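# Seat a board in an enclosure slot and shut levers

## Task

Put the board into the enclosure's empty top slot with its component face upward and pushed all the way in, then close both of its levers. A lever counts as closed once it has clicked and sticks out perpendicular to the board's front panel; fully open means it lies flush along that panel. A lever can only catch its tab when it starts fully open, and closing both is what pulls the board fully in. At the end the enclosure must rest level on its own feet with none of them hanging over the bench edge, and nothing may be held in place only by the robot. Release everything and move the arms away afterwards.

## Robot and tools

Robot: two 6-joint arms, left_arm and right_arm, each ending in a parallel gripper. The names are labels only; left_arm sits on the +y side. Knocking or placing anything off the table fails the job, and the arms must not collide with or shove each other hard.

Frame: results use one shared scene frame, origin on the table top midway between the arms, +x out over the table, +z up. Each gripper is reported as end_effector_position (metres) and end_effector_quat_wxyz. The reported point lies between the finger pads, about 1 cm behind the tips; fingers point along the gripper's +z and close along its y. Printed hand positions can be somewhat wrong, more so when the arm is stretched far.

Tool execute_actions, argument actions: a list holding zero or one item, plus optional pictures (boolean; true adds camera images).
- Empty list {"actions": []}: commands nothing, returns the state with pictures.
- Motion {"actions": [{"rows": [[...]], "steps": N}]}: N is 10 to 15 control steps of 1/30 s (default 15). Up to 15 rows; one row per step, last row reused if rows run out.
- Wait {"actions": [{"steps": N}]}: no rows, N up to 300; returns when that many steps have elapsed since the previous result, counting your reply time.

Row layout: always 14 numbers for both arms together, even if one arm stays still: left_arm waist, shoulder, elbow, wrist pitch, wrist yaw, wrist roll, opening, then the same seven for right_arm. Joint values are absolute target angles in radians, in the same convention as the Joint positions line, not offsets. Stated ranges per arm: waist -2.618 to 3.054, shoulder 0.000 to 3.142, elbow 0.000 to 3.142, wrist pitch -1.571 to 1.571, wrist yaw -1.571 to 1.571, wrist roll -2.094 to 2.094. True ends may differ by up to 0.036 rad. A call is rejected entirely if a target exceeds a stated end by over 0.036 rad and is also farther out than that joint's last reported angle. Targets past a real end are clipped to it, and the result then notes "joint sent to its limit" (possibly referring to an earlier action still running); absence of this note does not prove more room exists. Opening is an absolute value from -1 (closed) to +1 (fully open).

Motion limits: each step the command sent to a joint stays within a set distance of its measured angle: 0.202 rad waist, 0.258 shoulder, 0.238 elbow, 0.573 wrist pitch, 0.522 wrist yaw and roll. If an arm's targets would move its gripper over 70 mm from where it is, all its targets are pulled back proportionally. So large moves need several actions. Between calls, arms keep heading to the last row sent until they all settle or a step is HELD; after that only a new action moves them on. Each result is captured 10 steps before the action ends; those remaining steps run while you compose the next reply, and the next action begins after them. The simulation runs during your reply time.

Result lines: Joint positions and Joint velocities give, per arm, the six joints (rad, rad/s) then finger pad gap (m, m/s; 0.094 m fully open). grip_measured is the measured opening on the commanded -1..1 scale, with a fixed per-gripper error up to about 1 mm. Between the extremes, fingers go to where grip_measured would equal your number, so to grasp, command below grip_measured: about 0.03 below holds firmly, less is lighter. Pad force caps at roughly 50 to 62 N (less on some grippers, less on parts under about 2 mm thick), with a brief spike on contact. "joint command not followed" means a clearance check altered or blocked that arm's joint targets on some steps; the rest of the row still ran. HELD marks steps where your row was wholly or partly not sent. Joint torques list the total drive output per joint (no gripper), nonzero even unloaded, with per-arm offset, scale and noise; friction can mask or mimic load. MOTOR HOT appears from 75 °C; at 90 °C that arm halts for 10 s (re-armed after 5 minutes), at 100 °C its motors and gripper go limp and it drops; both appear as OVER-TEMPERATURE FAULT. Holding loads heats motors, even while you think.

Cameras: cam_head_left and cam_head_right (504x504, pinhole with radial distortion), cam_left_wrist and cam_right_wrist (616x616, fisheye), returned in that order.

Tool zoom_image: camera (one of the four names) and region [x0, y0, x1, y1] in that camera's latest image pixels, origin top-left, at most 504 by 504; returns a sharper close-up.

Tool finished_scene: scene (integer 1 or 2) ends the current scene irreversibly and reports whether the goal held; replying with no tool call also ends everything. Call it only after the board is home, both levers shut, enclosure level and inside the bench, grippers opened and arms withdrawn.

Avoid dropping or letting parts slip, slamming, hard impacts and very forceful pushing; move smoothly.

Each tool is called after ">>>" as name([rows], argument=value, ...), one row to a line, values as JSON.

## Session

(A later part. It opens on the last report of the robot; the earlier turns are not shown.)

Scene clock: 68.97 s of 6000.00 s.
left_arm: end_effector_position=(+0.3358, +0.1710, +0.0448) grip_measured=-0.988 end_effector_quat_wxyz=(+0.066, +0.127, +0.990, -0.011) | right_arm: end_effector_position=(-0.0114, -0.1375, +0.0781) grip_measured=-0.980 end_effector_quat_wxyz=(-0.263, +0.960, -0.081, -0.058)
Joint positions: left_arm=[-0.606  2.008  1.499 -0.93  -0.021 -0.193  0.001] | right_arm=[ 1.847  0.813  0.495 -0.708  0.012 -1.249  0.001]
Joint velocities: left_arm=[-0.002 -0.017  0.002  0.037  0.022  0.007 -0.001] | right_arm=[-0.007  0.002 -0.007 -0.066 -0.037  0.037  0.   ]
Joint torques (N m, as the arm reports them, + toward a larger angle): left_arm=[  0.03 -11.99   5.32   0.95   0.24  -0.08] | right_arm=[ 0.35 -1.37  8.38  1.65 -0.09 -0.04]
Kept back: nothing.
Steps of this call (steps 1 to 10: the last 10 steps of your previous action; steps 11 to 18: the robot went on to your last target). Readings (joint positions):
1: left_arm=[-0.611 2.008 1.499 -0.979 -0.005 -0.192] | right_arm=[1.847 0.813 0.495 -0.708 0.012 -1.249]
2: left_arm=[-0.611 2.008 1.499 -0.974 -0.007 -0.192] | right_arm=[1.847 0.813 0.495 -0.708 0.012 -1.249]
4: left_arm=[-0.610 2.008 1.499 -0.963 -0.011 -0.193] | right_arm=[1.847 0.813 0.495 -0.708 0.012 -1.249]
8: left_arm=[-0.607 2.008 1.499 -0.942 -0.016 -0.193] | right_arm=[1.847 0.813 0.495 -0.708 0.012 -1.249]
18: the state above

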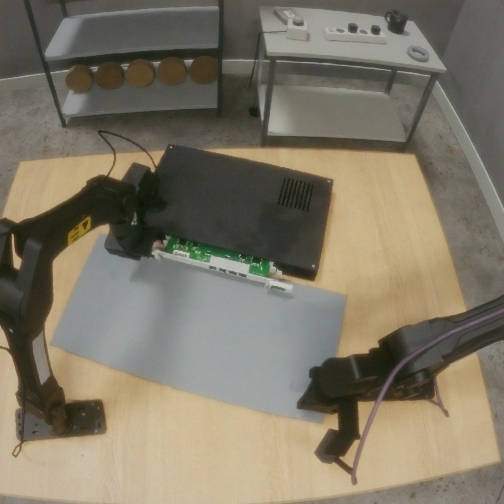

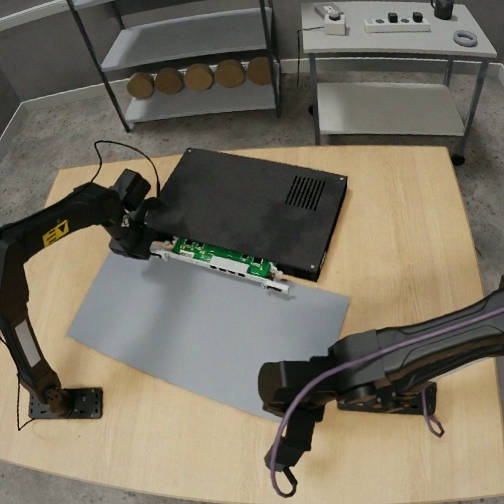

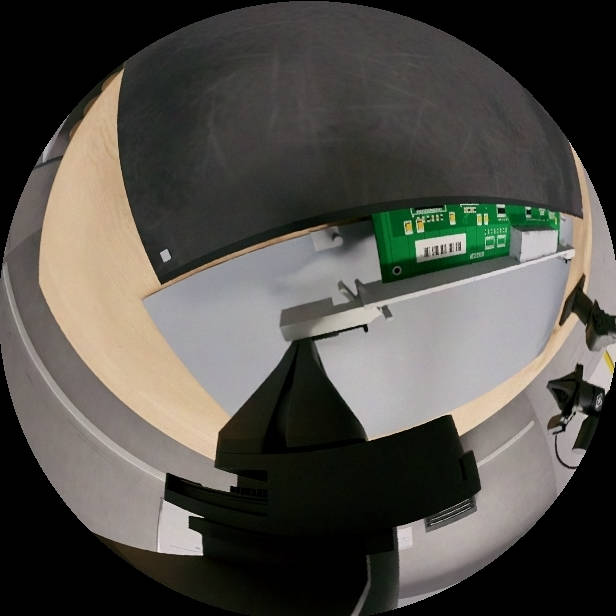

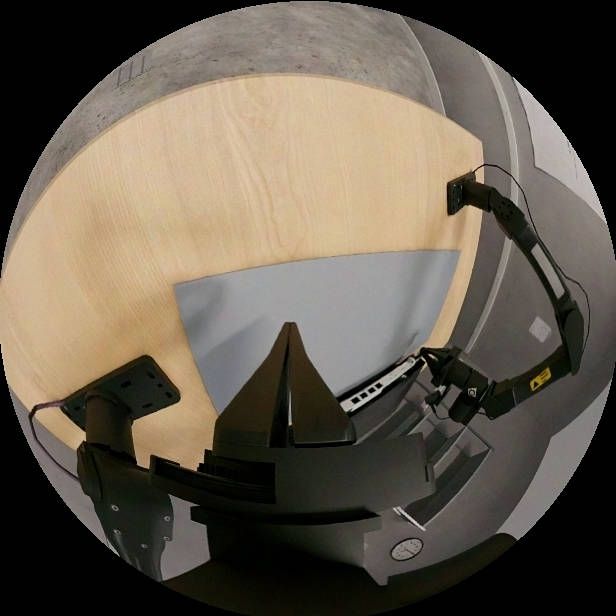

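>>> execute_actions([
  {"rows":[[-0.605,2.0,1.492,-1.0,0,-0.2,-1,1.85,0.8,0.5,-0.7,0,-1.25,-1],[-0.605,2.0,1.492,-1.05,0,-0.2,-1,1.85,0.8,0.5,-0.7,0,-1.25,-1],[-0.605,2.0,1.492,-1.1,0,-0.2,-1,1.85,0.8,0.5,-0.7,0,-1.25,-1],[-0.605,2.0,1.492,-1.1,0,-0.2,-1,1.85,0.8,0.5,-0.7,0,-1.25,-1],[-0.605,2.0,1.492,-1.1,0,-0.2,-1,1.85,0.8,0.5,-0.7,0,-1.25,-1],[-0.605,2.0,1.492,-1.1,0,-0.2,-1,1.85,0.8,0.5,-0.7,0,-1.25,-1],[-0.65,2.0,1.492,-1.1,0,-0.2,-1,1.85,0.8,0.5,-0.7,0,-1.25,-1],[-0.7,2.0,1.492,-1.1,0,-0.2,-1,1.85,0.8,0.5,-0.7,0,-1.25,-1],[-0.75,2.0,1.492,-1.1,0,-0.2,-1,1.85,0.8,0.5,-0.7,0,-1.25,-1],[-0.8,2.0,1.492,-1.1,0,-0.2,-1,1.85,0.8,0.5,-0.7,0,-1.25,-1],[-0.85,2.0,1.492,-1.05,0,-0.2,-1,1.85,0.8,0.5,-0.7,0,-1.25,-1],[-0.9,2.0,1.492,-1.0,0,-0.25,-1,1.85,0.8,0.5,-0.7,0,-1.25,-1],[-0.94,1.98,1.47,-0.95,0,-0.3,-1,1.85,0.8,0.5,-0.7,0,-1.25,-1],[-0.97,1.97,1.45,-0.9,0,-0.3,-1,1.85,0.8,0.5,-0.7,0,-1.25,-1],[-0.985,1.96,1.43,-0.85,0,-0.3,-1,1.85,0.8,0.5,-0.7,0,-1.25,-1]],"steps":15},
])

>>> execute_actions([
  {"rows":[[-0.985,1.95,1.41,-0.8,0,-0.3,-1,1.85,0.8,0.5,-0.7,0,-1.25,-1],[-0.985,1.945,1.4,-0.75,0,-0.3,-1,1.85,0.8,0.5,-0.7,0,-1.25,-1],[-0.985,1.94,1.395,-0.7,0,-0.3,-1,1.85,0.8,0.5,-0.7,0,-1.25,-1],[-0.985,1.94,1.395,-0.65,0,-0.3,-1,1.85,0.8,0.5,-0.7,0,-1.25,-1],[-0.985,1.94,1.395,-0.615,0,-0.3,-1,1.85,0.8,0.5,-0.7,0,-1.25,-1]],"steps":15},
])

>>> execute_actions([
  {"steps":18},
], pictures=true)

Scene clock: 70.80 s of 6000.00 s.
left_arm: end_effector_position=(+0.3166, +0.1793, +0.0429) grip_measured=-0.988 end_effector_quat_wxyz=(+0.025, +0.128, +0.991, -0.000) | right_arm: end_effector_position=(-0.0114, -0.1375, +0.0781) grip_measured=-0.980 end_effector_quat_wxyz=(-0.263, +0.960, -0.081, -0.058)
Joint positions: left_arm=[-0.606  2.008  1.499 -1.014 -0.016 -0.193  0.001] | right_arm=[ 1.847  0.813  0.495 -0.708  0.012 -1.249  0.001]
Joint velocities: left_arm=[ 0.002 -0.002 -0.002 -0.564 -0.007 -0.022  0.   ] | right_arm=[-0.007  0.022 -0.007 -0.007  0.051 -0.007 -0.002]
Joint torques (N m, as the arm reports them, + toward a larger angle): left_arm=[  0.03 -11.86   5.15   0.4    0.16  -0.08] | right_arm=[ 0.36 -1.36  8.38  1.65 -0.09 -0.04]
Steps of this call (steps 1 to 15: the robot went on to your last target; steps 16 to 50: nothing new was sent; steps 51 to 55: the first 5 steps of this action). Readings (joint positions):
51: left_arm=[-0.606 2.008 1.499 -0.935 -0.021 -0.193] | right_arm=[1.847 0.813 0.495 -0.708 0.012 -1.249]
52: left_arm=[-0.606 2.008 1.499 -0.948 -0.019 -0.193] | right_arm=[1.847 0.813 0.495 -0.708 0.012 -1.249]
54: left_arm=[-0.606 2.008 1.499 -0.992 -0.016 -0.193] | right_arm=[1.847 0.813 0.495 -0.708 0.012 -1.249]
55: the state above

Scene clock: 71.30 s of 6000.00 s.
left_arm: end_effector_position=(+0.2312, +0.0288, +0.0362) grip_measured=-0.988 end_effector_quat_wxyz=(+0.081, +0.294, +0.951, -0.056) | right_arm: end_effector_position=(-0.0114, -0.1375, +0.0781) grip_measured=-0.980 end_effector_quat_wxyz=(-0.263, +0.960, -0.081, -0.058)
Joint positions: left_arm=[-1.028  1.977  1.408 -0.805  0.008 -0.273  0.001] | right_arm=[ 1.847  0.813  0.495 -0.708  0.012 -1.249  0.001]
Joint velocities: left_arm=[ 0.173 -0.042 -0.149  1.092 -0.007 -0.139  0.002] | right_arm=[-0.002 -0.012  0.002 -0.022 -0.051 -0.022 -0.   ]
Joint torques (N m, as the arm reports them, + toward a larger angle): left_arm=[  1.99 -13.89   5.48   0.94  -0.05  -0.08] | right_arm=[ 0.35 -1.37  8.38  1.65 -0.09 -0.04]
Steps of this call (steps 1 to 10: the last 10 steps of your previous action; steps 11 to 15: the first 5 steps of this action). Readings (joint positions):
11: left_arm=[-0.969 1.997 1.463 -0.944 -0.008 -0.252] | right_arm=[1.847 0.813 0.495 -0.708 0.012 -1.249]
12: left_arm=[-1.003 1.990 1.444 -0.908 -0.002 -0.259] | right_arm=[1.847 0.813 0.495 -0.708 0.012 -1.249]
14: left_arm=[-1.029 1.979 1.415 -0.841 0.007 -0.269] | right_arm=[1.847 0.813 0.495 -0.708 0.012 -1.249]
15: the state above

Scene clock: 71.90 s of 6000.00 s.
left_arm: end_effector_position=(+0.2714, +0.0090, +0.0512) grip_measured=-0.988 end_effector_quat_wxyz=(+0.157, +0.263, +0.946, -0.103) | right_arm: end_effector_position=(-0.0114, -0.1375, +0.0781) grip_measured=-0.980 end_effector_quat_wxyz=(-0.263, +0.960, -0.081, -0.058)
Joint positions: left_arm=[-0.989  1.968  1.406 -0.631  0.007 -0.291  0.001] | right_arm=[ 1.847  0.813  0.495 -0.708  0.012 -1.249  0.001]
Joint velocities: left_arm=[-0.012 -0.012  0.002 -0.066  0.022 -0.066 -0.001] | right_arm=[ 0.012 -0.002 -0.012 -0.022  0.007  0.022 -0.   ]
Joint torques (N m, as the arm reports them, + toward a larger angle): left_arm=[  0.2  -13.72   5.31   1.01  -0.05  -0.1 ] | right_arm=[ 0.36 -1.35  8.39  1.65 -0.09 -0.04]
Kept back: nothing.
Steps of this call (steps 1 to 10: the last 10 steps of your previous action; steps 11 to 18: the robot went on to your last target). Readings (joint positions):
1: left_arm=[-1.021 1.976 1.406 -0.772 0.008 -0.277] | right_arm=[1.847 0.813 0.495 -0.708 0.012 -1.249]
2: left_arm=[-1.013 1.975 1.406 -0.743 0.008 -0.280] | right_arm=[1.847 0.813 0.495 -0.708 0.012 -1.249]
4: left_arm=[-0.997 1.973 1.406 -0.697 0.007 -0.284] | right_arm=[1.847 0.813 0.495 -0.708 0.012 -1.249]
8: left_arm=[-0.989 1.969 1.406 -0.653 0.007 -0.289] | right_arm=[1.847 0.813 0.495 -0.708 0.012 -1.249]
18: the state above

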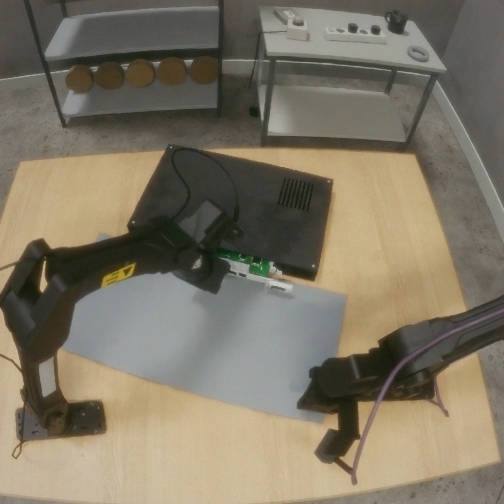

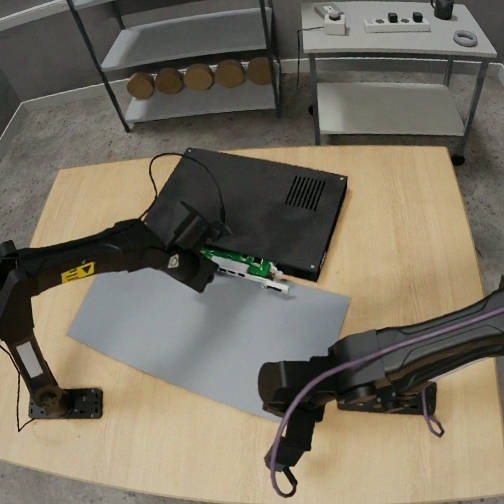

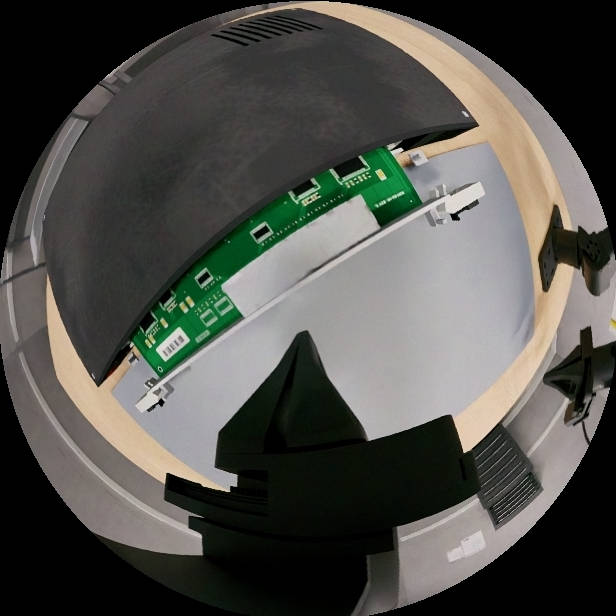

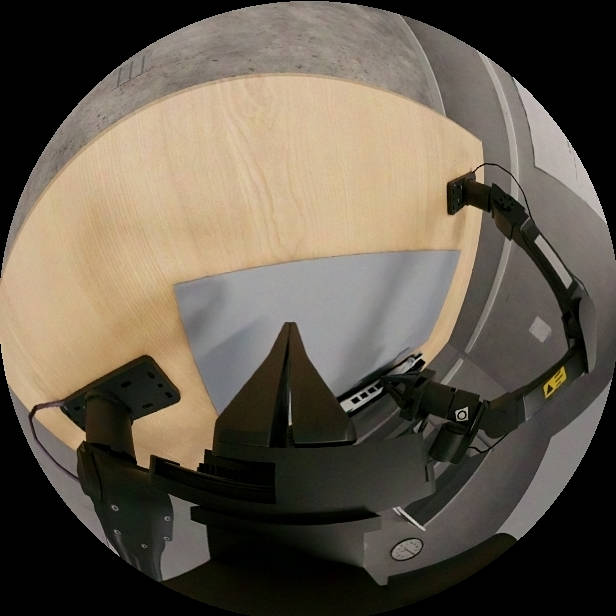

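>>> execute_actions([
  {"rows":[[-0.979,1.976,1.452,-0.645,0,-0.3,-1,1.85,0.8,0.5,-0.7,0,-1.25,-1],[-0.975,1.987,1.468,-0.651,0,-0.3,-1,1.85,0.8,0.5,-0.7,0,-1.25,-1],[-0.972,1.998,1.485,-0.657,0,-0.3,-1,1.85,0.8,0.5,-0.7,0,-1.25,-1],[-0.968,2.009,1.502,-0.662,0,-0.3,-1,1.85,0.8,0.5,-0.7,0,-1.25,-1],[-0.964,2.02,1.518,-0.668,0,-0.3,-1,1.85,0.8,0.5,-0.7,0,-1.25,-1],[-0.961,2.032,1.535,-0.674,0,-0.3,-1,1.85,0.8,0.5,-0.7,0,-1.25,-1],[-0.957,2.043,1.552,-0.68,0,-0.3,-1,1.85,0.8,0.5,-0.7,0,-1.25,-1],[-0.953,2.054,1.568,-0.685,0,-0.3,-1,1.85,0.8,0.5,-0.7,0,-1.25,-1],[-0.95,2.065,1.585,-0.691,0,-0.3,-1,1.85,0.8,0.5,-0.7,0,-1.25,-1],[-0.946,2.076,1.602,-0.697,0,-0.3,-1,1.85,0.8,0.5,-0.7,0,-1.25,-1],[-0.942,2.087,1.618,-0.702,0,-0.3,-1,1.85,0.8,0.5,-0.7,0,-1.25,-1],[-0.939,2.098,1.635,-0.708,0,-0.3,-1,1.85,0.8,0.5,-0.7,0,-1.25,-1],[-0.935,2.11,1.652,-0.714,0,-0.3,-1,1.85,0.8,0.5,-0.7,0,-1.25,-1],[-0.931,2.121,1.668,-0.72,0,-0.3,-1,1.85,0.8,0.5,-0.7,0,-1.25,-1],[-0.928,2.132,1.685,-0.725,0,-0.3,-1,1.85,0.8,0.5,-0.7,0,-1.25,-1]],"steps":15},
])

>>> execute_actions([
  {"steps":22},
], pictures=true)

Scene clock: 73.10 s of 6000.00 s.
left_arm: end_effector_position=(+0.2792, +0.0017, +0.0563) grip_measured=-0.988 end_effector_quat_wxyz=(+0.162, +0.262, +0.946, -0.105) | right_arm: end_effector_position=(-0.0114, -0.1375, +0.0781) grip_measured=-0.980 end_effector_quat_wxyz=(-0.263, +0.960, -0.081, -0.058)
Joint positions: left_arm=[-0.987  1.993  1.459 -0.648  0.007 -0.291  0.001] | right_arm=[ 1.847  0.813  0.495 -0.708  0.012 -1.249  0.001]
Joint velocities: left_arm=[ 0.066  0.281  0.515 -0.066 -0.125 -0.022  0.001] | right_arm=[ 0.017  0.007 -0.022 -0.051  0.037 -0.007  0.   ]
Joint torques (N m, as the arm reports them, + toward a larger angle): left_arm=[  1.18 -10.79   8.32   0.84  -0.05  -0.09] | right_arm=[ 0.36 -1.36  8.38  1.64 -0.09 -0.04]
Steps of this call (steps 1 to 15: the robot went on to your last target; steps 16 to 31: nothing new was sent; steps 32 to 36: the first 5 steps of this action). Readings (joint positions):
32: left_arm=[-0.989 1.968 1.407 -0.631 0.007 -0.291] | right_arm=[1.847 0.813 0.495 -0.708 0.012 -1.249]
33: left_arm=[-0.989 1.971 1.414 -0.636 0.007 -0.291] | right_arm=[1.847 0.813 0.495 -0.708 0.012 -1.249]
35: left_arm=[-0.988 1.984 1.441 -0.646 0.007 -0.291] | right_arm=[1.847 0.813 0.495 -0.708 0.012 -1.249]
36: the state above

Scene clock: 73.83 s of 6000.00 s.
left_arm: end_effector_position=(+0.3244, -0.0106, +0.0610) grip_measured=-0.988 end_effector_quat_wxyz=(+0.174, +0.237, +0.949, -0.109) | right_arm: end_effector_position=(-0.0114, -0.1375, +0.0781) grip_measured=-0.980 end_effector_quat_wxyz=(-0.263, +0.960, -0.081, -0.058)
Joint positions: left_arm=[-0.936  2.12   1.658 -0.696  0.009 -0.292  0.001] | right_arm=[ 1.847  0.813  0.495 -0.708  0.012 -1.249  0.001]
Joint velocities: left_arm=[-0.007 -0.002 -0.017 -0.022 -0.007  0.007 -0.   ] | right_arm=[-0.002  0.012  0.017  0.037 -0.007 -0.066  0.001]
Joint torques (N m, as the arm reports them, + toward a larger angle): left_arm=[  0.45 -11.97   8.34   0.7   -0.09  -0.09] | right_arm=[ 0.37 -1.37  8.38  1.65 -0.09 -0.04]
Kept back: nothing.
Steps of this call (steps 1 to 10: the last 10 steps of your previous action; steps 11 to 22: the robot went on to your last target). Readings (joint positions):
1: left_arm=[-0.984 2.003 1.476 -0.650 0.007 -0.291] | right_arm=[1.847 0.813 0.495 -0.708 0.012 -1.249]
2: left_arm=[-0.981 2.014 1.494 -0.652 0.007 -0.291] | right_arm=[1.847 0.813 0.495 -0.708 0.012 -1.249]
4: left_arm=[-0.972 2.036 1.529 -0.658 0.007 -0.292] | right_arm=[1.847 0.813 0.495 -0.708 0.012 -1.249]
8: left_arm=[-0.957 2.073 1.597 -0.682 0.010 -0.292] | right_arm=[1.847 0.813 0.495 -0.708 0.012 -1.249]
22: the state above

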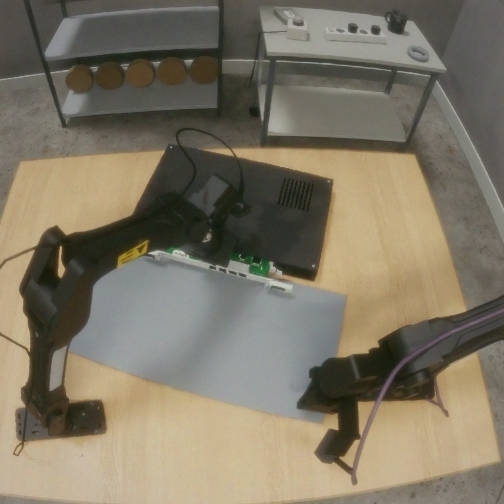

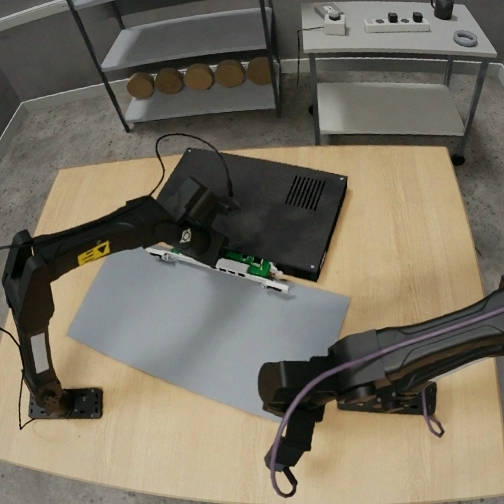

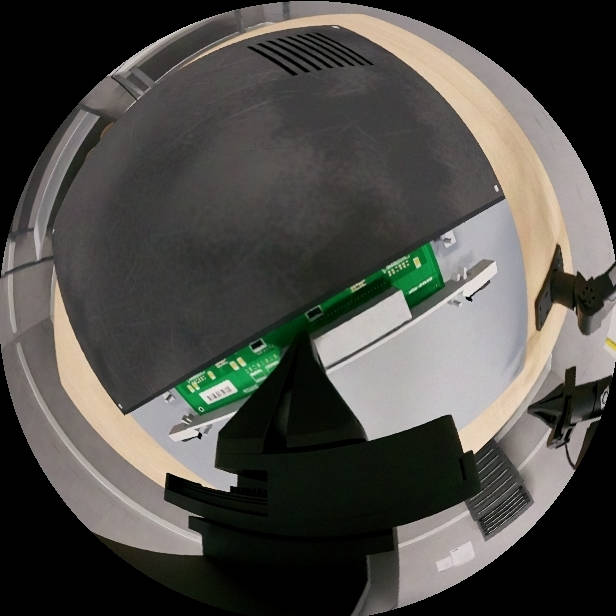

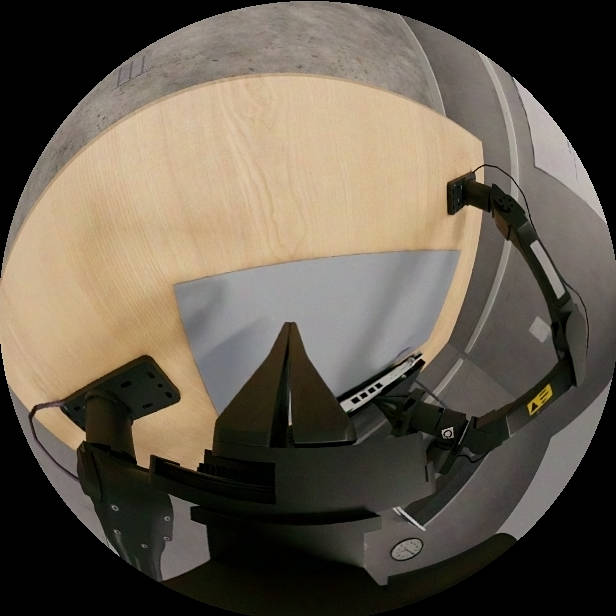

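>>> execute_actions([
  {"rows":[[-0.935,2.06,1.685,-0.71,0,-0.3,-1,1.85,0.8,0.5,-0.7,0,-1.25,-1],[-0.935,2.06,1.685,-0.71,0,-0.3,-1,1.85,0.8,0.5,-0.7,0,-1.25,-1],[-0.935,2.06,1.685,-0.71,0,-0.3,-1,1.85,0.8,0.5,-0.7,0,-1.25,-1],[-0.935,2.06,1.685,-0.71,0,-0.3,-1,1.85,0.8,0.5,-0.7,0,-1.25,-1],[-0.935,2.06,1.685,-0.71,0,-0.3,-1,1.85,0.8,0.5,-0.7,0,-1.25,-1],[-0.95,2.02,1.6,-0.69,0,-0.3,-1,1.85,0.8,0.5,-0.7,0,-1.25,-1],[-0.95,2.02,1.6,-0.69,0,-0.3,-1,1.85,0.8,0.5,-0.7,0,-1.25,-1],[-0.965,1.98,1.53,-0.67,0,-0.3,-1,1.85,0.8,0.5,-0.7,0,-1.25,-1],[-0.965,1.98,1.53,-0.67,0,-0.3,-1,1.85,0.8,0.5,-0.7,0,-1.25,-1],[-0.98,1.94,1.46,-0.65,0,-0.3,-1,1.85,0.8,0.5,-0.7,0,-1.25,-1],[-0.98,1.94,1.46,-0.65,0,-0.3,-1,1.85,0.8,0.5,-0.7,0,-1.25,-1],[-0.995,1.9,1.395,-0.63,0,-0.3,-1,1.85,0.8,0.5,-0.7,0,-1.25,-1]],"steps":15},
])

>>> execute_actions([
  {"rows":[[-0.995,1.9,1.395,-0.63,0,-0.3,-1,1.85,0.8,0.5,-0.7,0,-1.25,-1],[-0.995,1.9,1.395,-0.63,0,-0.3,-1,1.85,0.8,0.5,-0.7,0,-1.25,-1],[-0.995,1.9,1.395,-0.63,0,-0.3,-1,1.85,0.8,0.5,-0.7,0,-1.25,-1],[-0.995,1.95,1.395,-0.63,0,-0.3,-1,1.85,0.8,0.5,-0.7,0,-1.25,-1],[-0.995,1.95,1.395,-0.63,0,-0.3,-1,1.85,0.8,0.5,-0.7,0,-1.25,-1],[-0.995,1.95,1.395,-0.63,0,-0.3,-1,1.85,0.8,0.5,-0.7,0,-1.25,-1],[-0.985,1.985,1.43,-0.63,0,-0.3,-1,1.85,0.8,0.5,-0.7,0,-1.25,-1]],"steps":15},
])

>>> execute_actions([
  {"steps":15},
])

Scene clock: 74.77 s of 6000.00 s.
left_arm: end_effector_position=(+0.3244, -0.0106, +0.0716) grip_measured=-0.988 end_effector_quat_wxyz=(+0.182, +0.237, +0.948, -0.113) | right_arm: end_effector_position=(-0.0114, -0.1375, +0.0781) grip_measured=-0.980 end_effector_quat_wxyz=(-0.263, +0.960, -0.081, -0.058)
Joint positions: left_arm=[-0.936  2.097  1.658 -0.701  0.009 -0.292  0.001] | right_arm=[ 1.847  0.813  0.495 -0.708  0.012 -1.249  0.001]
Joint velocities: left_arm=[-0.027 -0.183  0.017 -0.051 -0.022 -0.051 -0.   ] | right_arm=[ 0.007 -0.002  0.012 -0.051  0.051 -0.095 -0.001]
Joint torques (N m, as the arm reports them, + toward a larger angle): left_arm=[  0.04 -15.08   8.39   0.9   -0.08  -0.09] | right_arm=[ 0.36 -1.36  8.39  1.65 -0.09 -0.04]
Steps of this call (steps 1 to 15: the robot went on to your last target; steps 16 to 23: nothing new was sent; steps 24 to 28: the first 5 steps of this action). Readings (joint positions):
24: left_arm=[-0.936 2.117 1.658 -0.696 0.009 -0.292] | right_arm=[1.847 0.813 0.495 -0.708 0.012 -1.249]
25: left_arm=[-0.936 2.113 1.658 -0.699 0.009 -0.292] | right_arm=[1.847 0.813 0.495 -0.708 0.012 -1.249]
27: left_arm=[-0.936 2.103 1.658 -0.701 0.009 -0.292] | right_arm=[1.847 0.813 0.495 -0.708 0.012 -1.249]
28: the state above

Scene clock: 75.27 s of 6000.00 s.
left_arm: end_effector_position=(+0.2684, +0.0090, +0.0666) grip_measured=-0.988 end_effector_quat_wxyz=(+0.165, +0.264, +0.944, -0.108) | right_arm: end_effector_position=(-0.0114, -0.1375, +0.0781) grip_measured=-0.980 end_effector_quat_wxyz=(-0.263, +0.960, -0.081, -0.058)
Joint positions: left_arm=[-0.993  1.929  1.406 -0.651  0.007 -0.292  0.001] | right_arm=[ 1.847  0.813  0.495 -0.708  0.012 -1.249  0.001]
Joint velocities: left_arm=[-0.002  0.081 -0.017  0.183  0.022 -0.007 -0.001] | right_arm=[-0.007 -0.007  0.002  0.007 -0.051 -0.051 -0.   ]
Joint torques (N m, as the arm reports them, + toward a larger angle): left_arm=[-0.13 -9.59  5.4   1.   -0.06 -0.08] | right_arm=[ 0.36 -1.37  8.38  1.65 -0.09 -0.03]
Steps of this call (steps 1 to 10: the last 10 steps of your previous action; steps 11 to 15: the first 5 steps of this action). Readings (joint positions):
11: left_arm=[-0.990 1.925 1.409 -0.656 0.007 -0.292] | right_arm=[1.847 0.813 0.495 -0.708 0.012 -1.249]
12: left_arm=[-0.993 1.925 1.407 -0.656 0.007 -0.292] | right_arm=[1.847 0.813 0.495 -0.708 0.012 -1.249]
14: left_arm=[-0.993 1.927 1.406 -0.654 0.007 -0.292] | right_arm=[1.847 0.813 0.495 -0.708 0.012 -1.249]
15: the state above

Scene clock: 75.77 s of 6000.00 s.
left_arm: end_effector_position=(+0.2672, +0.0102, +0.0409) grip_measured=-0.988 end_effector_quat_wxyz=(+0.144, +0.266, +0.949, -0.095) | right_arm: end_effector_position=(-0.0114, -0.1375, +0.0781) grip_measured=-0.980 end_effector_quat_wxyz=(-0.263, +0.960, -0.081, -0.058)
Joint positions: left_arm=[-0.993  1.99   1.406 -0.641  0.007 -0.292  0.001] | right_arm=[ 1.847  0.813  0.495 -0.708  0.012 -1.249  0.001]
Joint velocities: left_arm=[ 0.002  0.017  0.002 -0.022 -0.037 -0.022  0.   ] | right_arm=[-0.007 -0.027  0.002  0.022 -0.022  0.066 -0.   ]
Joint torques (N m, as the arm reports them, + toward a larger angle): left_arm=[  0.48 -11.92   7.87   0.95  -0.06  -0.09] | right_arm=[ 0.34 -1.36  8.38  1.65 -0.09 -0.04]
Kept back: nothing.
Steps of this call (steps 1 to 10: the last 10 steps of your previous action; steps 11 to 15: the robot went on to your last target). Readings (joint positions):
1: left_arm=[-0.993 1.932 1.406 -0.648 0.007 -0.292] | right_arm=[1.847 0.813 0.495 -0.708 0.012 -1.249]
2: left_arm=[-0.993 1.938 1.406 -0.647 0.007 -0.292] | right_arm=[1.847 0.813 0.495 -0.708 0.012 -1.249]
4: left_arm=[-0.993 1.956 1.406 -0.642 0.007 -0.292] | right_arm=[1.847 0.813 0.495 -0.708 0.012 -1.249]
8: left_arm=[-0.993 1.988 1.406 -0.642 0.007 -0.292] | right_arm=[1.847 0.813 0.495 -0.708 0.012 -1.249]
15: the state above

>>> execute_actions([
  {"rows":[[-0.979,2.0,1.452,-0.645,0,-0.3,-1,1.85,0.8,0.5,-0.7,0,-1.25,-1],[-0.975,2.011,1.468,-0.651,0,-0.3,-1,1.85,0.8,0.5,-0.7,0,-1.25,-1],[-0.972,2.022,1.485,-0.657,0,-0.3,-1,1.85,0.8,0.5,-0.7,0,-1.25,-1],[-0.968,2.033,1.502,-0.662,0,-0.3,-1,1.85,0.8,0.5,-0.7,0,-1.25,-1],[-0.964,2.044,1.518,-0.668,0,-0.3,-1,1.85,0.8,0.5,-0.7,0,-1.25,-1],[-0.961,2.056,1.535,-0.674,0,-0.3,-1,1.85,0.8,0.5,-0.7,0,-1.25,-1],[-0.957,2.067,1.552,-0.68,0,-0.3,-1,1.85,0.8,0.5,-0.7,0,-1.25,-1],[-0.953,2.078,1.568,-0.685,0,-0.3,-1,1.85,0.8,0.5,-0.7,0,-1.25,-1],[-0.95,2.089,1.585,-0.691,0,-0.3,-1,1.85,0.8,0.5,-0.7,0,-1.25,-1],[-0.946,2.1,1.602,-0.697,0,-0.3,-1,1.85,0.8,0.5,-0.7,0,-1.25,-1],[-0.942,2.11,1.618,-0.702,0,-0.3,-1,1.85,0.8,0.5,-0.7,0,-1.25,-1],[-0.939,2.12,1.635,-0.708,0,-0.3,-1,1.85,0.8,0.5,-0.7,0,-1.25,-1],[-0.935,2.13,1.652,-0.714,0,-0.3,-1,1.85,0.8,0.5,-0.7,0,-1.25,-1],[-0.931,2.14,1.668,-0.72,0,-0.3,-1,1.85,0.8,0.5,-0.7,0,-1.25,-1],[-0.928,2.15,1.685,-0.725,0,-0.3,-1,1.85,0.8,0.5,-0.7,0,-1.25,-1]],"steps":15},
])

>>> execute_actions([
  {"steps":22},
], pictures=true)

Scene clock: 79.23 s of 6000.00 s.
left_arm: end_effector_position=(+0.2775, +0.0033, +0.0454) grip_measured=-0.988 end_effector_quat_wxyz=(+0.150, +0.262, +0.948, -0.098) | right_arm: end_effector_position=(-0.0114, -0.1375, +0.0781) grip_measured=-0.980 end_effector_quat_wxyz=(-0.263, +0.960, -0.081, -0.058)
Joint positions: left_arm=[-0.987  2.017  1.459 -0.652  0.007 -0.292  0.001] | right_arm=[ 1.847  0.813  0.495 -0.708  0.012 -1.249  0.001]
Joint velocities: left_arm=[ 0.085  0.295  0.501  0.007  0.022  0.007 -0.001] | right_arm=[-0.002  0.002 -0.012 -0.066 -0.007 -0.022 -0.001]
Joint torques (N m, as the arm reports them, + toward a larger angle): left_arm=[  1.08 -10.99   8.27   0.78  -0.06  -0.09] | right_arm=[ 0.35 -1.37  8.38  1.65 -0.09 -0.04]
Steps of this call (steps 1 to 15: the robot went on to your last target; steps 16 to 90: nothing new was sent; then 0.30 s passed at rest; steps 91 to 95: the first 5 steps of this action). Readings (joint positions):
91: left_arm=[-0.993 1.991 1.408 -0.642 0.007 -0.292] | right_arm=[1.847 0.813 0.495 -0.708 0.012 -1.249]
92: left_arm=[-0.993 1.994 1.415 -0.645 0.007 -0.292] | right_arm=[1.847 0.813 0.495 -0.708 0.012 -1.249]
94: left_arm=[-0.990 2.008 1.442 -0.651 0.007 -0.292] | right_arm=[1.847 0.813 0.495 -0.708 0.012 -1.249]
95: the state above

Scene clock: 79.97 s of 6000.00 s.
left_arm: end_effector_position=(+0.3164, -0.0059, +0.0445) grip_measured=-0.988 end_effector_quat_wxyz=(+0.151, +0.241, +0.954, -0.094) | right_arm: end_effector_position=(-0.0114, -0.1375, +0.0781) grip_measured=-0.980 end_effector_quat_wxyz=(-0.263, +0.960, -0.081, -0.058)
Joint positions: left_arm=[-0.941  2.145  1.653 -0.72   0.007 -0.292  0.001] | right_arm=[ 1.847  0.813  0.495 -0.708  0.012 -1.249  0.001]
Joint velocities: left_arm=[-0.002 -0.002 -0.007  0.051 -0.051  0.066 -0.001] | right_arm=[ 0.007 -0.012 -0.012  0.022  0.037 -0.022 -0.001]
Joint torques (N m, as the arm reports them, + toward a larger angle): left_arm=[  0.81 -12.68   8.7    0.83  -0.06  -0.09] | right_arm=[ 0.36 -1.37  8.38  1.65 -0.09 -0.04]
Kept back: nothing.
Steps of this call (steps 1 to 10: the last 10 steps of your previous action; steps 11 to 22: the robot went on to your last target). Readings (joint positions):
1: left_arm=[-0.984 2.027 1.477 -0.653 0.007 -0.292] | right_arm=[1.847 0.813 0.495 -0.708 0.012 -1.249]
2: left_arm=[-0.979 2.038 1.495 -0.655 0.007 -0.292] | right_arm=[1.847 0.813 0.495 -0.708 0.012 -1.249]
4: left_arm=[-0.971 2.060 1.528 -0.665 0.007 -0.292] | right_arm=[1.847 0.813 0.495 -0.708 0.012 -1.249]
8: left_arm=[-0.958 2.104 1.592 -0.694 0.007 -0.292] | right_arm=[1.847 0.813 0.495 -0.708 0.012 -1.249]
22: the state above

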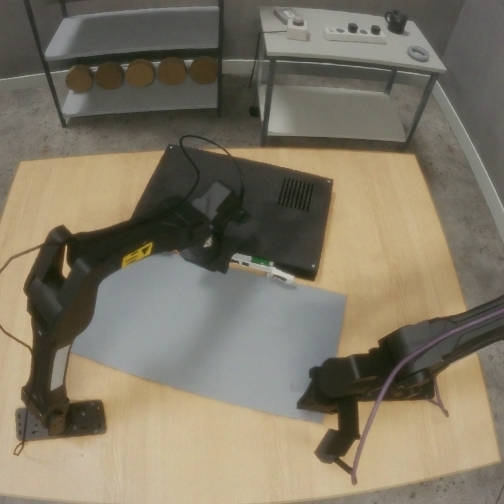

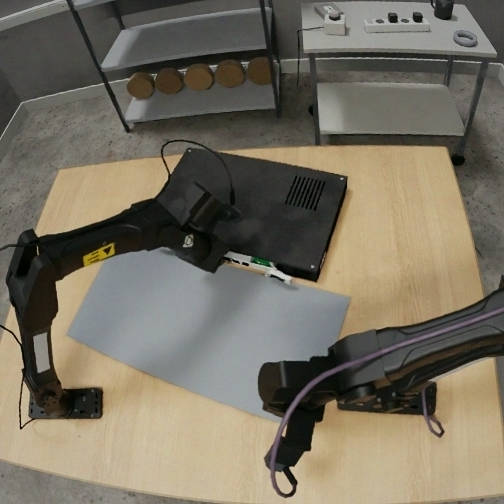

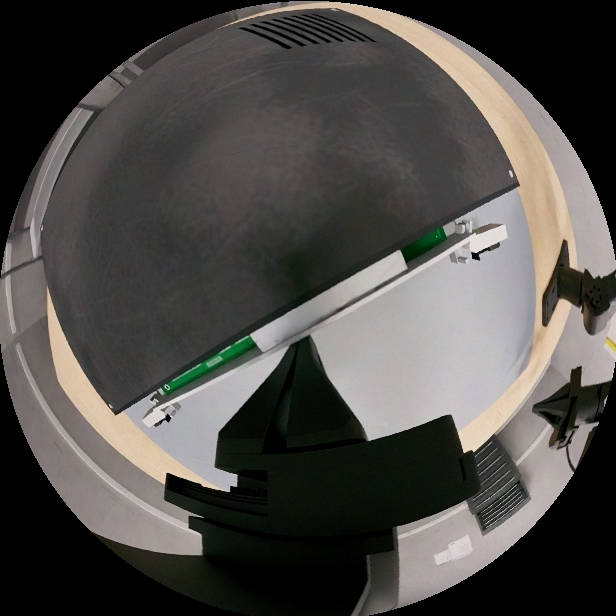

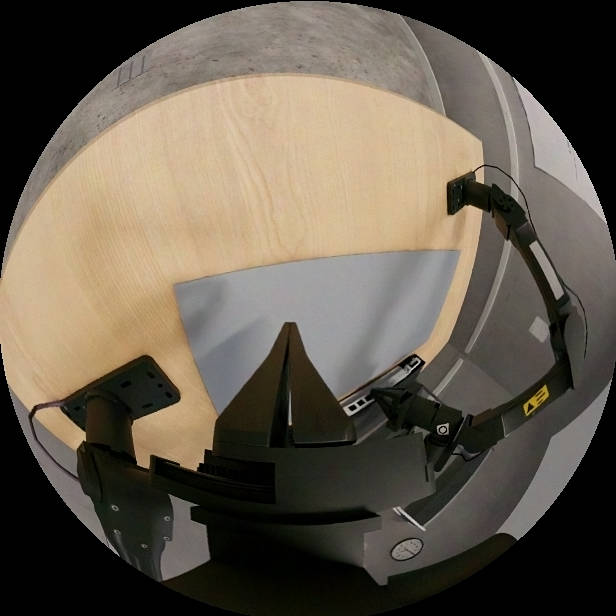

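Push further with compliance.

>>> execute_actions([
  {"rows":[[-0.924,2.155,1.693,-0.71,0,-0.3,-1,1.85,0.8,0.5,-0.7,0,-1.25,-1],[-0.92,2.16,1.70,-0.695,0,-0.3,-1,1.85,0.8,0.5,-0.7,0,-1.25,-1],[-0.916,2.165,1.708,-0.68,0,-0.3,-1,1.85,0.8,0.5,-0.7,0,-1.25,-1],[-0.912,2.17,1.716,-0.665,0,-0.3,-1,1.85,0.8,0.5,-0.7,0,-1.25,-1],[-0.908,2.175,1.724,-0.65,0,-0.3,-1,1.85,0.8,0.5,-0.7,0,-1.25,-1],[-0.904,2.18,1.732,-0.635,0,-0.3,-1,1.85,0.8,0.5,-0.7,0,-1.25,-1],[-0.9,2.185,1.74,-0.62,0,-0.3,-1,1.85,0.8,0.5,-0.7,0,-1.25,-1],[-0.9,2.185,1.74,-0.6,0,-0.3,-1,1.85,0.8,0.5,-0.7,0,-1.25,-1],[-0.9,2.185,1.74,-0.58,0,-0.3,-1,1.85,0.8,0.5,-0.7,0,-1.25,-1]],"steps":12},
])

>>> execute_actions([
  {"steps":20},
], pictures=true)

Scene clock: 80.73 s of 6000.00 s.
left_arm: end_effector_position=(+0.3170, -0.0060, +0.0447) grip_measured=-0.988 end_effector_quat_wxyz=(+0.151, +0.240, +0.954, -0.095) | right_arm: end_effector_position=(-0.0114, -0.1375, +0.0781) grip_measured=-0.980 end_effector_quat_wxyz=(-0.263, +0.960, -0.081, -0.058)
Joint positions: left_arm=[-0.94   2.146  1.655 -0.72   0.007 -0.292  0.001] | right_arm=[ 1.847  0.813  0.495 -0.708  0.012 -1.249  0.001]
Joint velocities: left_arm=[-0.002  0.066  0.125 -0.081 -0.022 -0.037 -0.   ] | right_arm=[-0.007  0.012 -0.017 -0.051 -0.066 -0.081 -0.   ]
Joint torques (N m, as the arm reports them, + toward a larger angle): left_arm=[  1.21 -12.25   9.04   1.16  -0.04  -0.1 ] | right_arm=[ 0.36 -1.37  8.38  1.65 -0.09 -0.04]
Steps of this call (steps 1 to 15: the robot went on to your last target; steps 16 to 21: nothing new was sent; steps 22 to 23: the first 2 steps of this action). Readings (joint positions):
22: left_arm=[-0.941 2.145 1.653 -0.720 0.007 -0.292] | right_arm=[1.847 0.813 0.495 -0.708 0.012 -1.249]
23: the state above

Scene clock: 81.40 s of 6000.00 s.
left_arm: end_effector_position=(+0.3262, -0.0102, +0.0453) grip_measured=-0.988 end_effector_quat_wxyz=(+0.153, +0.234, +0.954, -0.104) | right_arm: end_effector_position=(-0.0114, -0.1375, +0.0781) grip_measured=-0.980 end_effector_quat_wxyz=(-0.263, +0.960, -0.081, -0.058)
Joint positions: left_arm=[-0.927  2.173  1.695 -0.721  0.024 -0.294  0.001] | right_arm=[ 1.847  0.813  0.495 -0.708  0.012 -1.249  0.001]
Joint velocities: left_arm=[-0.002 -0.002 -0.022 -0.007  0.095 -0.037  0.   ] | right_arm=[-0.017  0.002 -0.017  0.022  0.007  0.037 -0.001]
Joint torques (N m, as the arm reports them, + toward a larger angle): left_arm=[  1.71 -12.36   9.71   2.1   -0.24  -0.07] | right_arm=[ 0.35 -1.37  8.38  1.65 -0.09 -0.04]
Kept back: nothing.
Steps of this call (steps 1 to 10: the last 10 steps of your previous action; steps 11 to 20: the robot went on to your last target). Readings (joint positions):
1: left_arm=[-0.940 2.149 1.660 -0.722 0.007 -0.292] | right_arm=[1.847 0.813 0.495 -0.708 0.012 -1.249]
2: left_arm=[-0.939 2.153 1.666 -0.723 0.008 -0.293] | right_arm=[1.847 0.813 0.495 -0.708 0.012 -1.249]
4: left_arm=[-0.936 2.162 1.679 -0.723 0.012 -0.293] | right_arm=[1.847 0.813 0.495 -0.708 0.012 -1.249]
8: left_arm=[-0.929 2.172 1.694 -0.722 0.021 -0.293] | right_arm=[1.847 0.813 0.495 -0.708 0.012 -1.249]
20: the state above

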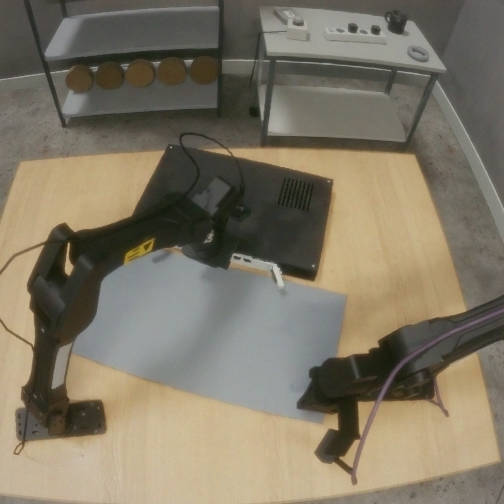

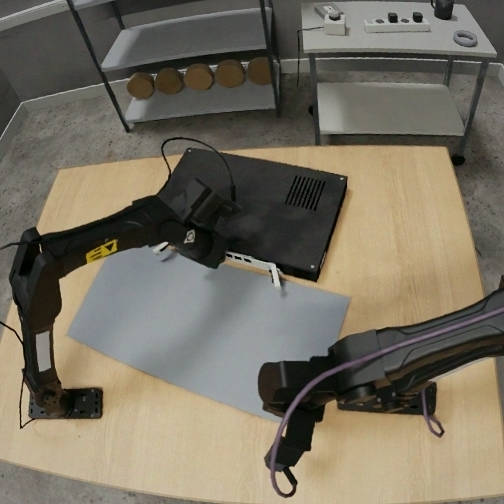

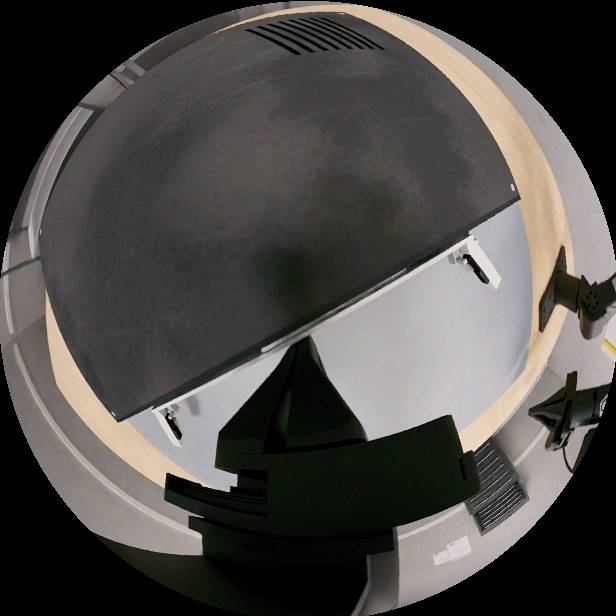

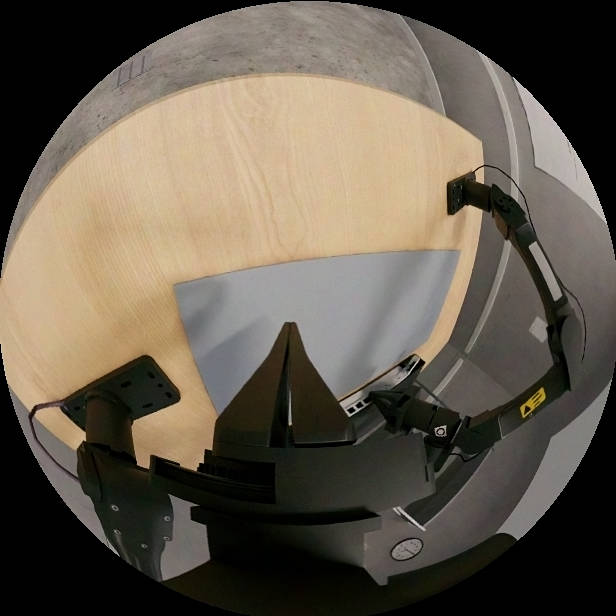

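>>> execute_actions([
  {"rows":[[-0.93,2.17,1.72,-0.72,0,-0.3,-1,1.85,0.8,0.5,-0.7,0,-1.25,-1],[-0.93,2.17,1.72,-0.76,0,-0.3,-1,1.8,0.85,0.58,-0.75,0,-1.1,-1],[-0.93,2.15,1.72,-0.8,0,-0.3,-1,1.75,0.9,0.66,-0.8,0,-0.95,-1],[-0.93,2.13,1.74,-0.85,0,-0.3,-1,1.7,0.95,0.74,-0.85,0,-0.8,-1],[-0.93,2.11,1.76,-0.9,0,-0.3,-1,1.65,1.0,0.82,-0.9,0,-0.65,-1],[-0.93,2.1,1.79,-0.96,0,-0.3,-1,1.6,1.05,0.9,-0.95,0,-0.5,-1],[-0.92,2.1,1.82,-1.02,0,-0.3,-1,1.55,1.1,0.95,-1.0,0,-0.35,-1],[-0.9,2.1,1.85,-1.08,0,-0.28,-1,1.5,1.15,1.0,-1.05,0,-0.2,-1],[-0.87,2.1,1.88,-1.14,0,-0.26,-1,1.45,1.2,1.05,-1.08,0,-0.05,-1],[-0.83,2.11,1.91,-1.2,0,-0.24,-1,1.4,1.25,1.09,-1.1,0,0.1,-1],[-0.79,2.12,1.94,-1.25,0,-0.22,-1,1.35,1.3,1.13,-1.12,0,0.25,-1],[-0.75,2.13,1.97,-1.3,0,-0.2,-1,1.3,1.35,1.16,-1.14,0,0.4,-1],[-0.71,2.14,1.99,-1.34,0,-0.18,-1,1.25,1.4,1.19,-1.16,0,0.55,-1],[-0.67,2.15,2.01,-1.37,0,-0.16,-1,1.2,1.45,1.22,-1.18,0,0.7,-1],[-0.64,2.16,2.015,-1.39,0,-0.14,-1,1.15,1.5,1.25,-1.19,0,0.85,-1]],"steps":15},
])

>>> execute_actions([
  {"rows":[[-0.61,2.165,2.015,-1.395,0,-0.14,-1,1.1,1.53,1.27,-1.2,0,1.0,-1],[-0.59,2.168,2.015,-1.395,0,-0.14,-1,1.05,1.56,1.29,-1.2,0,1.0,-1],[-0.585,2.168,2.015,-1.395,0,-0.14,-1,1.0,1.59,1.31,-1.21,0,1.0,-1],[-0.585,2.168,2.015,-1.395,0,-0.14,-1,0.95,1.62,1.32,-1.21,0,1.0,-1],[-0.585,2.168,2.015,-1.395,0,-0.14,-1,0.9,1.65,1.33,-1.215,0,1.0,-1],[-0.585,2.168,2.015,-1.395,0,-0.14,-1,0.86,1.67,1.33,-1.215,0,1.0,-1],[-0.585,2.168,2.015,-1.395,0,-0.14,-1,0.84,1.67,1.33,-1.215,0,1.0,-1]],"steps":15},
])

>>> execute_actions([
  {"steps":20},
], pictures=true)

Scene clock: 83.70 s of 6000.00 s.
left_arm: end_effector_position=(+0.3198, -0.0024, +0.0444) grip_measured=-0.988 end_effector_quat_wxyz=(+0.136, +0.234, +0.958, -0.090) | right_arm: end_effector_position=(+0.0096, -0.1286, +0.0984) grip_measured=-0.980 end_effector_quat_wxyz=(-0.228, +0.943, -0.232, -0.068)
Joint positions: left_arm=[-0.928  2.171  1.704 -0.776  0.017 -0.294  0.001] | right_arm=[ 1.74   0.913  0.638 -0.815  0.002 -1.039  0.001]
Joint velocities: left_arm=[-0.002 -0.027  0.232 -0.872 -0.095  0.037 -0.001] | right_arm=[-1.321  1.37   2.049 -1.048 -0.081  2.527 -0.   ]
Joint torques (N m, as the arm reports them, + toward a larger angle): left_arm=[ -0.09 -18.28   9.4    0.88  -0.12  -0.07] | right_arm=[-0.75 -0.38 12.13  2.28  0.05  0.08]
Steps of this call (steps 1 to 15: the robot went on to your last target; steps 16 to 64: nothing new was sent; steps 65 to 69: the first 5 steps of this action). Readings (joint positions):
65: left_arm=[-0.928 2.173 1.695 -0.726 0.024 -0.294] | right_arm=[1.847 0.813 0.495 -0.708 0.012 -1.249]
66: left_arm=[-0.928 2.173 1.695 -0.729 0.023 -0.294] | right_arm=[1.841 0.817 0.502 -0.717 0.009 -1.230]
68: left_arm=[-0.928 2.172 1.697 -0.751 0.018 -0.294] | right_arm=[1.784 0.868 0.574 -0.780 0.003 -1.122]
69: the state above

Scene clock: 84.20 s of 6000.00 s.
left_arm: end_effector_position=(+0.3732, +0.1691, +0.1129) grip_measured=-0.988 end_effector_quat_wxyz=(+0.052, +0.116, +0.992, -0.016) | right_arm: end_effector_position=(+0.2168, -0.1163, +0.1137) grip_measured=-0.980 end_effector_quat_wxyz=(+0.041, -0.229, +0.972, +0.034)
Joint positions: left_arm=[-0.564  2.149  1.989 -1.302  0.001 -0.175  0.001] | right_arm=[ 0.996  1.608  1.281 -1.138 -0.004  0.414  0.001]
Joint velocities: left_arm=[ 0.706  0.051 -0.022 -0.535 -0.125  0.154 -0.001] | right_arm=[-1.429  0.882  0.388 -0.403  0.007  2.806 -0.   ]
Joint torques (N m, as the arm reports them, + toward a larger angle): left_arm=[ -3.96 -11.48   7.96   0.35   0.25   0.08] | right_arm=[-0.73 -7.5   9.3   0.68  0.1   0.06]
Steps of this call (steps 1 to 10: the last 10 steps of your previous action; steps 11 to 15: the first 5 steps of this action). Readings (joint positions):
11: left_arm=[-0.720 2.147 1.973 -1.207 0.015 -0.209] | right_arm=[1.196 1.448 1.218 -1.078 -0.004 0.025]
12: left_arm=[-0.675 2.147 1.983 -1.236 0.014 -0.197] | right_arm=[1.146 1.495 1.237 -1.095 -0.004 0.122]
14: left_arm=[-0.593 2.148 1.989 -1.283 0.006 -0.180] | right_arm=[1.047 1.575 1.268 -1.125 -0.004 0.316]
15: the state above

Scene clock: 84.87 s of 6000.00 s.
left_arm: end_effector_position=(+0.3522, +0.1706, +0.1047) grip_measured=-0.988 end_effector_quat_wxyz=(+0.007, +0.139, +0.990, +0.001) | right_arm: end_effector_position=(+0.2445, -0.1592, +0.0981) grip_measured=-0.980 end_effector_quat_wxyz=(-0.003, +0.134, +0.991, -0.005)
Joint positions: left_arm=[-0.584  2.166  1.989 -1.381 -0.007 -0.149  0.001] | right_arm=[ 0.834  1.681  1.303 -1.205  0.001  0.983  0.001]
Joint velocities: left_arm=[-0.017 -0.007  0.007 -0.007  0.007  0.007 -0.   ] | right_arm=[-0.007 -0.007  0.007 -0.007 -0.037  0.037 -0.001]
Joint torques (N m, as the arm reports them, + toward a larger angle): left_arm=[ -0.1  -12.58   7.73   0.21   0.09   0.06] | right_arm=[ 0.66 -7.78  9.19  0.49  0.04  0.09]
Kept back: nothing.
Steps of this call (steps 1 to 10: the last 10 steps of your previous action; steps 11 to 20: the robot went on to your last target). Readings (joint positions):
1: left_arm=[-0.546 2.151 1.989 -1.319 -0.004 -0.170] | right_arm=[0.946 1.635 1.292 -1.147 -0.004 0.511]
2: left_arm=[-0.539 2.155 1.989 -1.333 -0.007 -0.167] | right_arm=[0.901 1.657 1.298 -1.152 -0.004 0.604]
4: left_arm=[-0.544 2.161 1.989 -1.353 -0.008 -0.161] | right_arm=[0.839 1.679 1.299 -1.165 0.002 0.745]
8: left_arm=[-0.576 2.166 1.989 -1.371 -0.008 -0.153] | right_arm=[0.829 1.681 1.302 -1.192 0.004 0.891]
20: the state above

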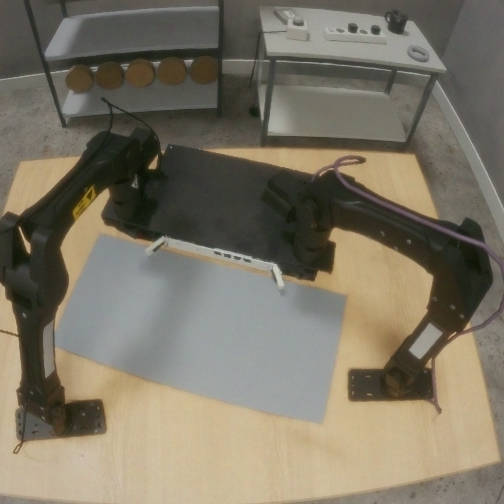

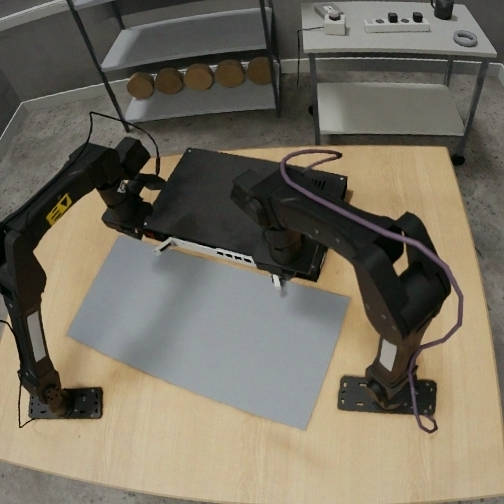

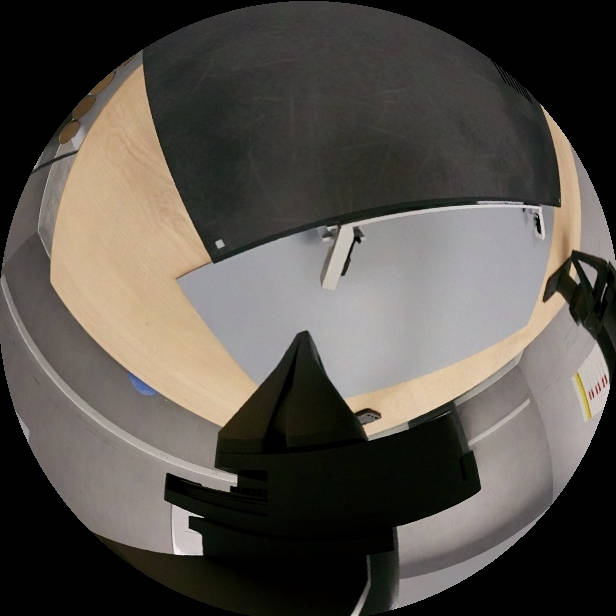

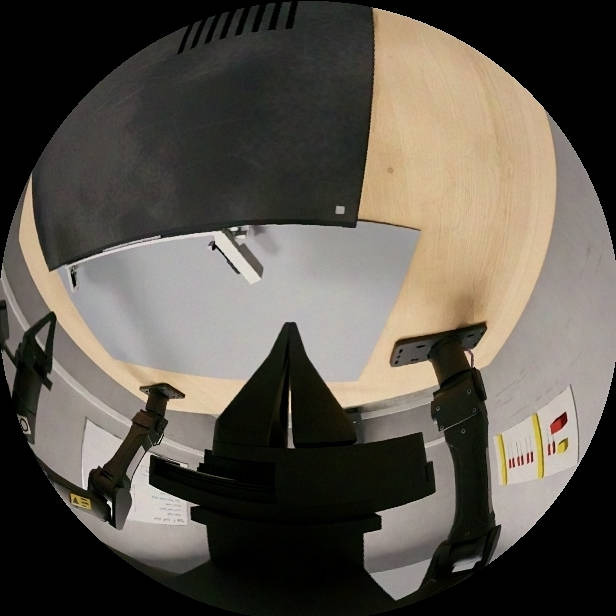

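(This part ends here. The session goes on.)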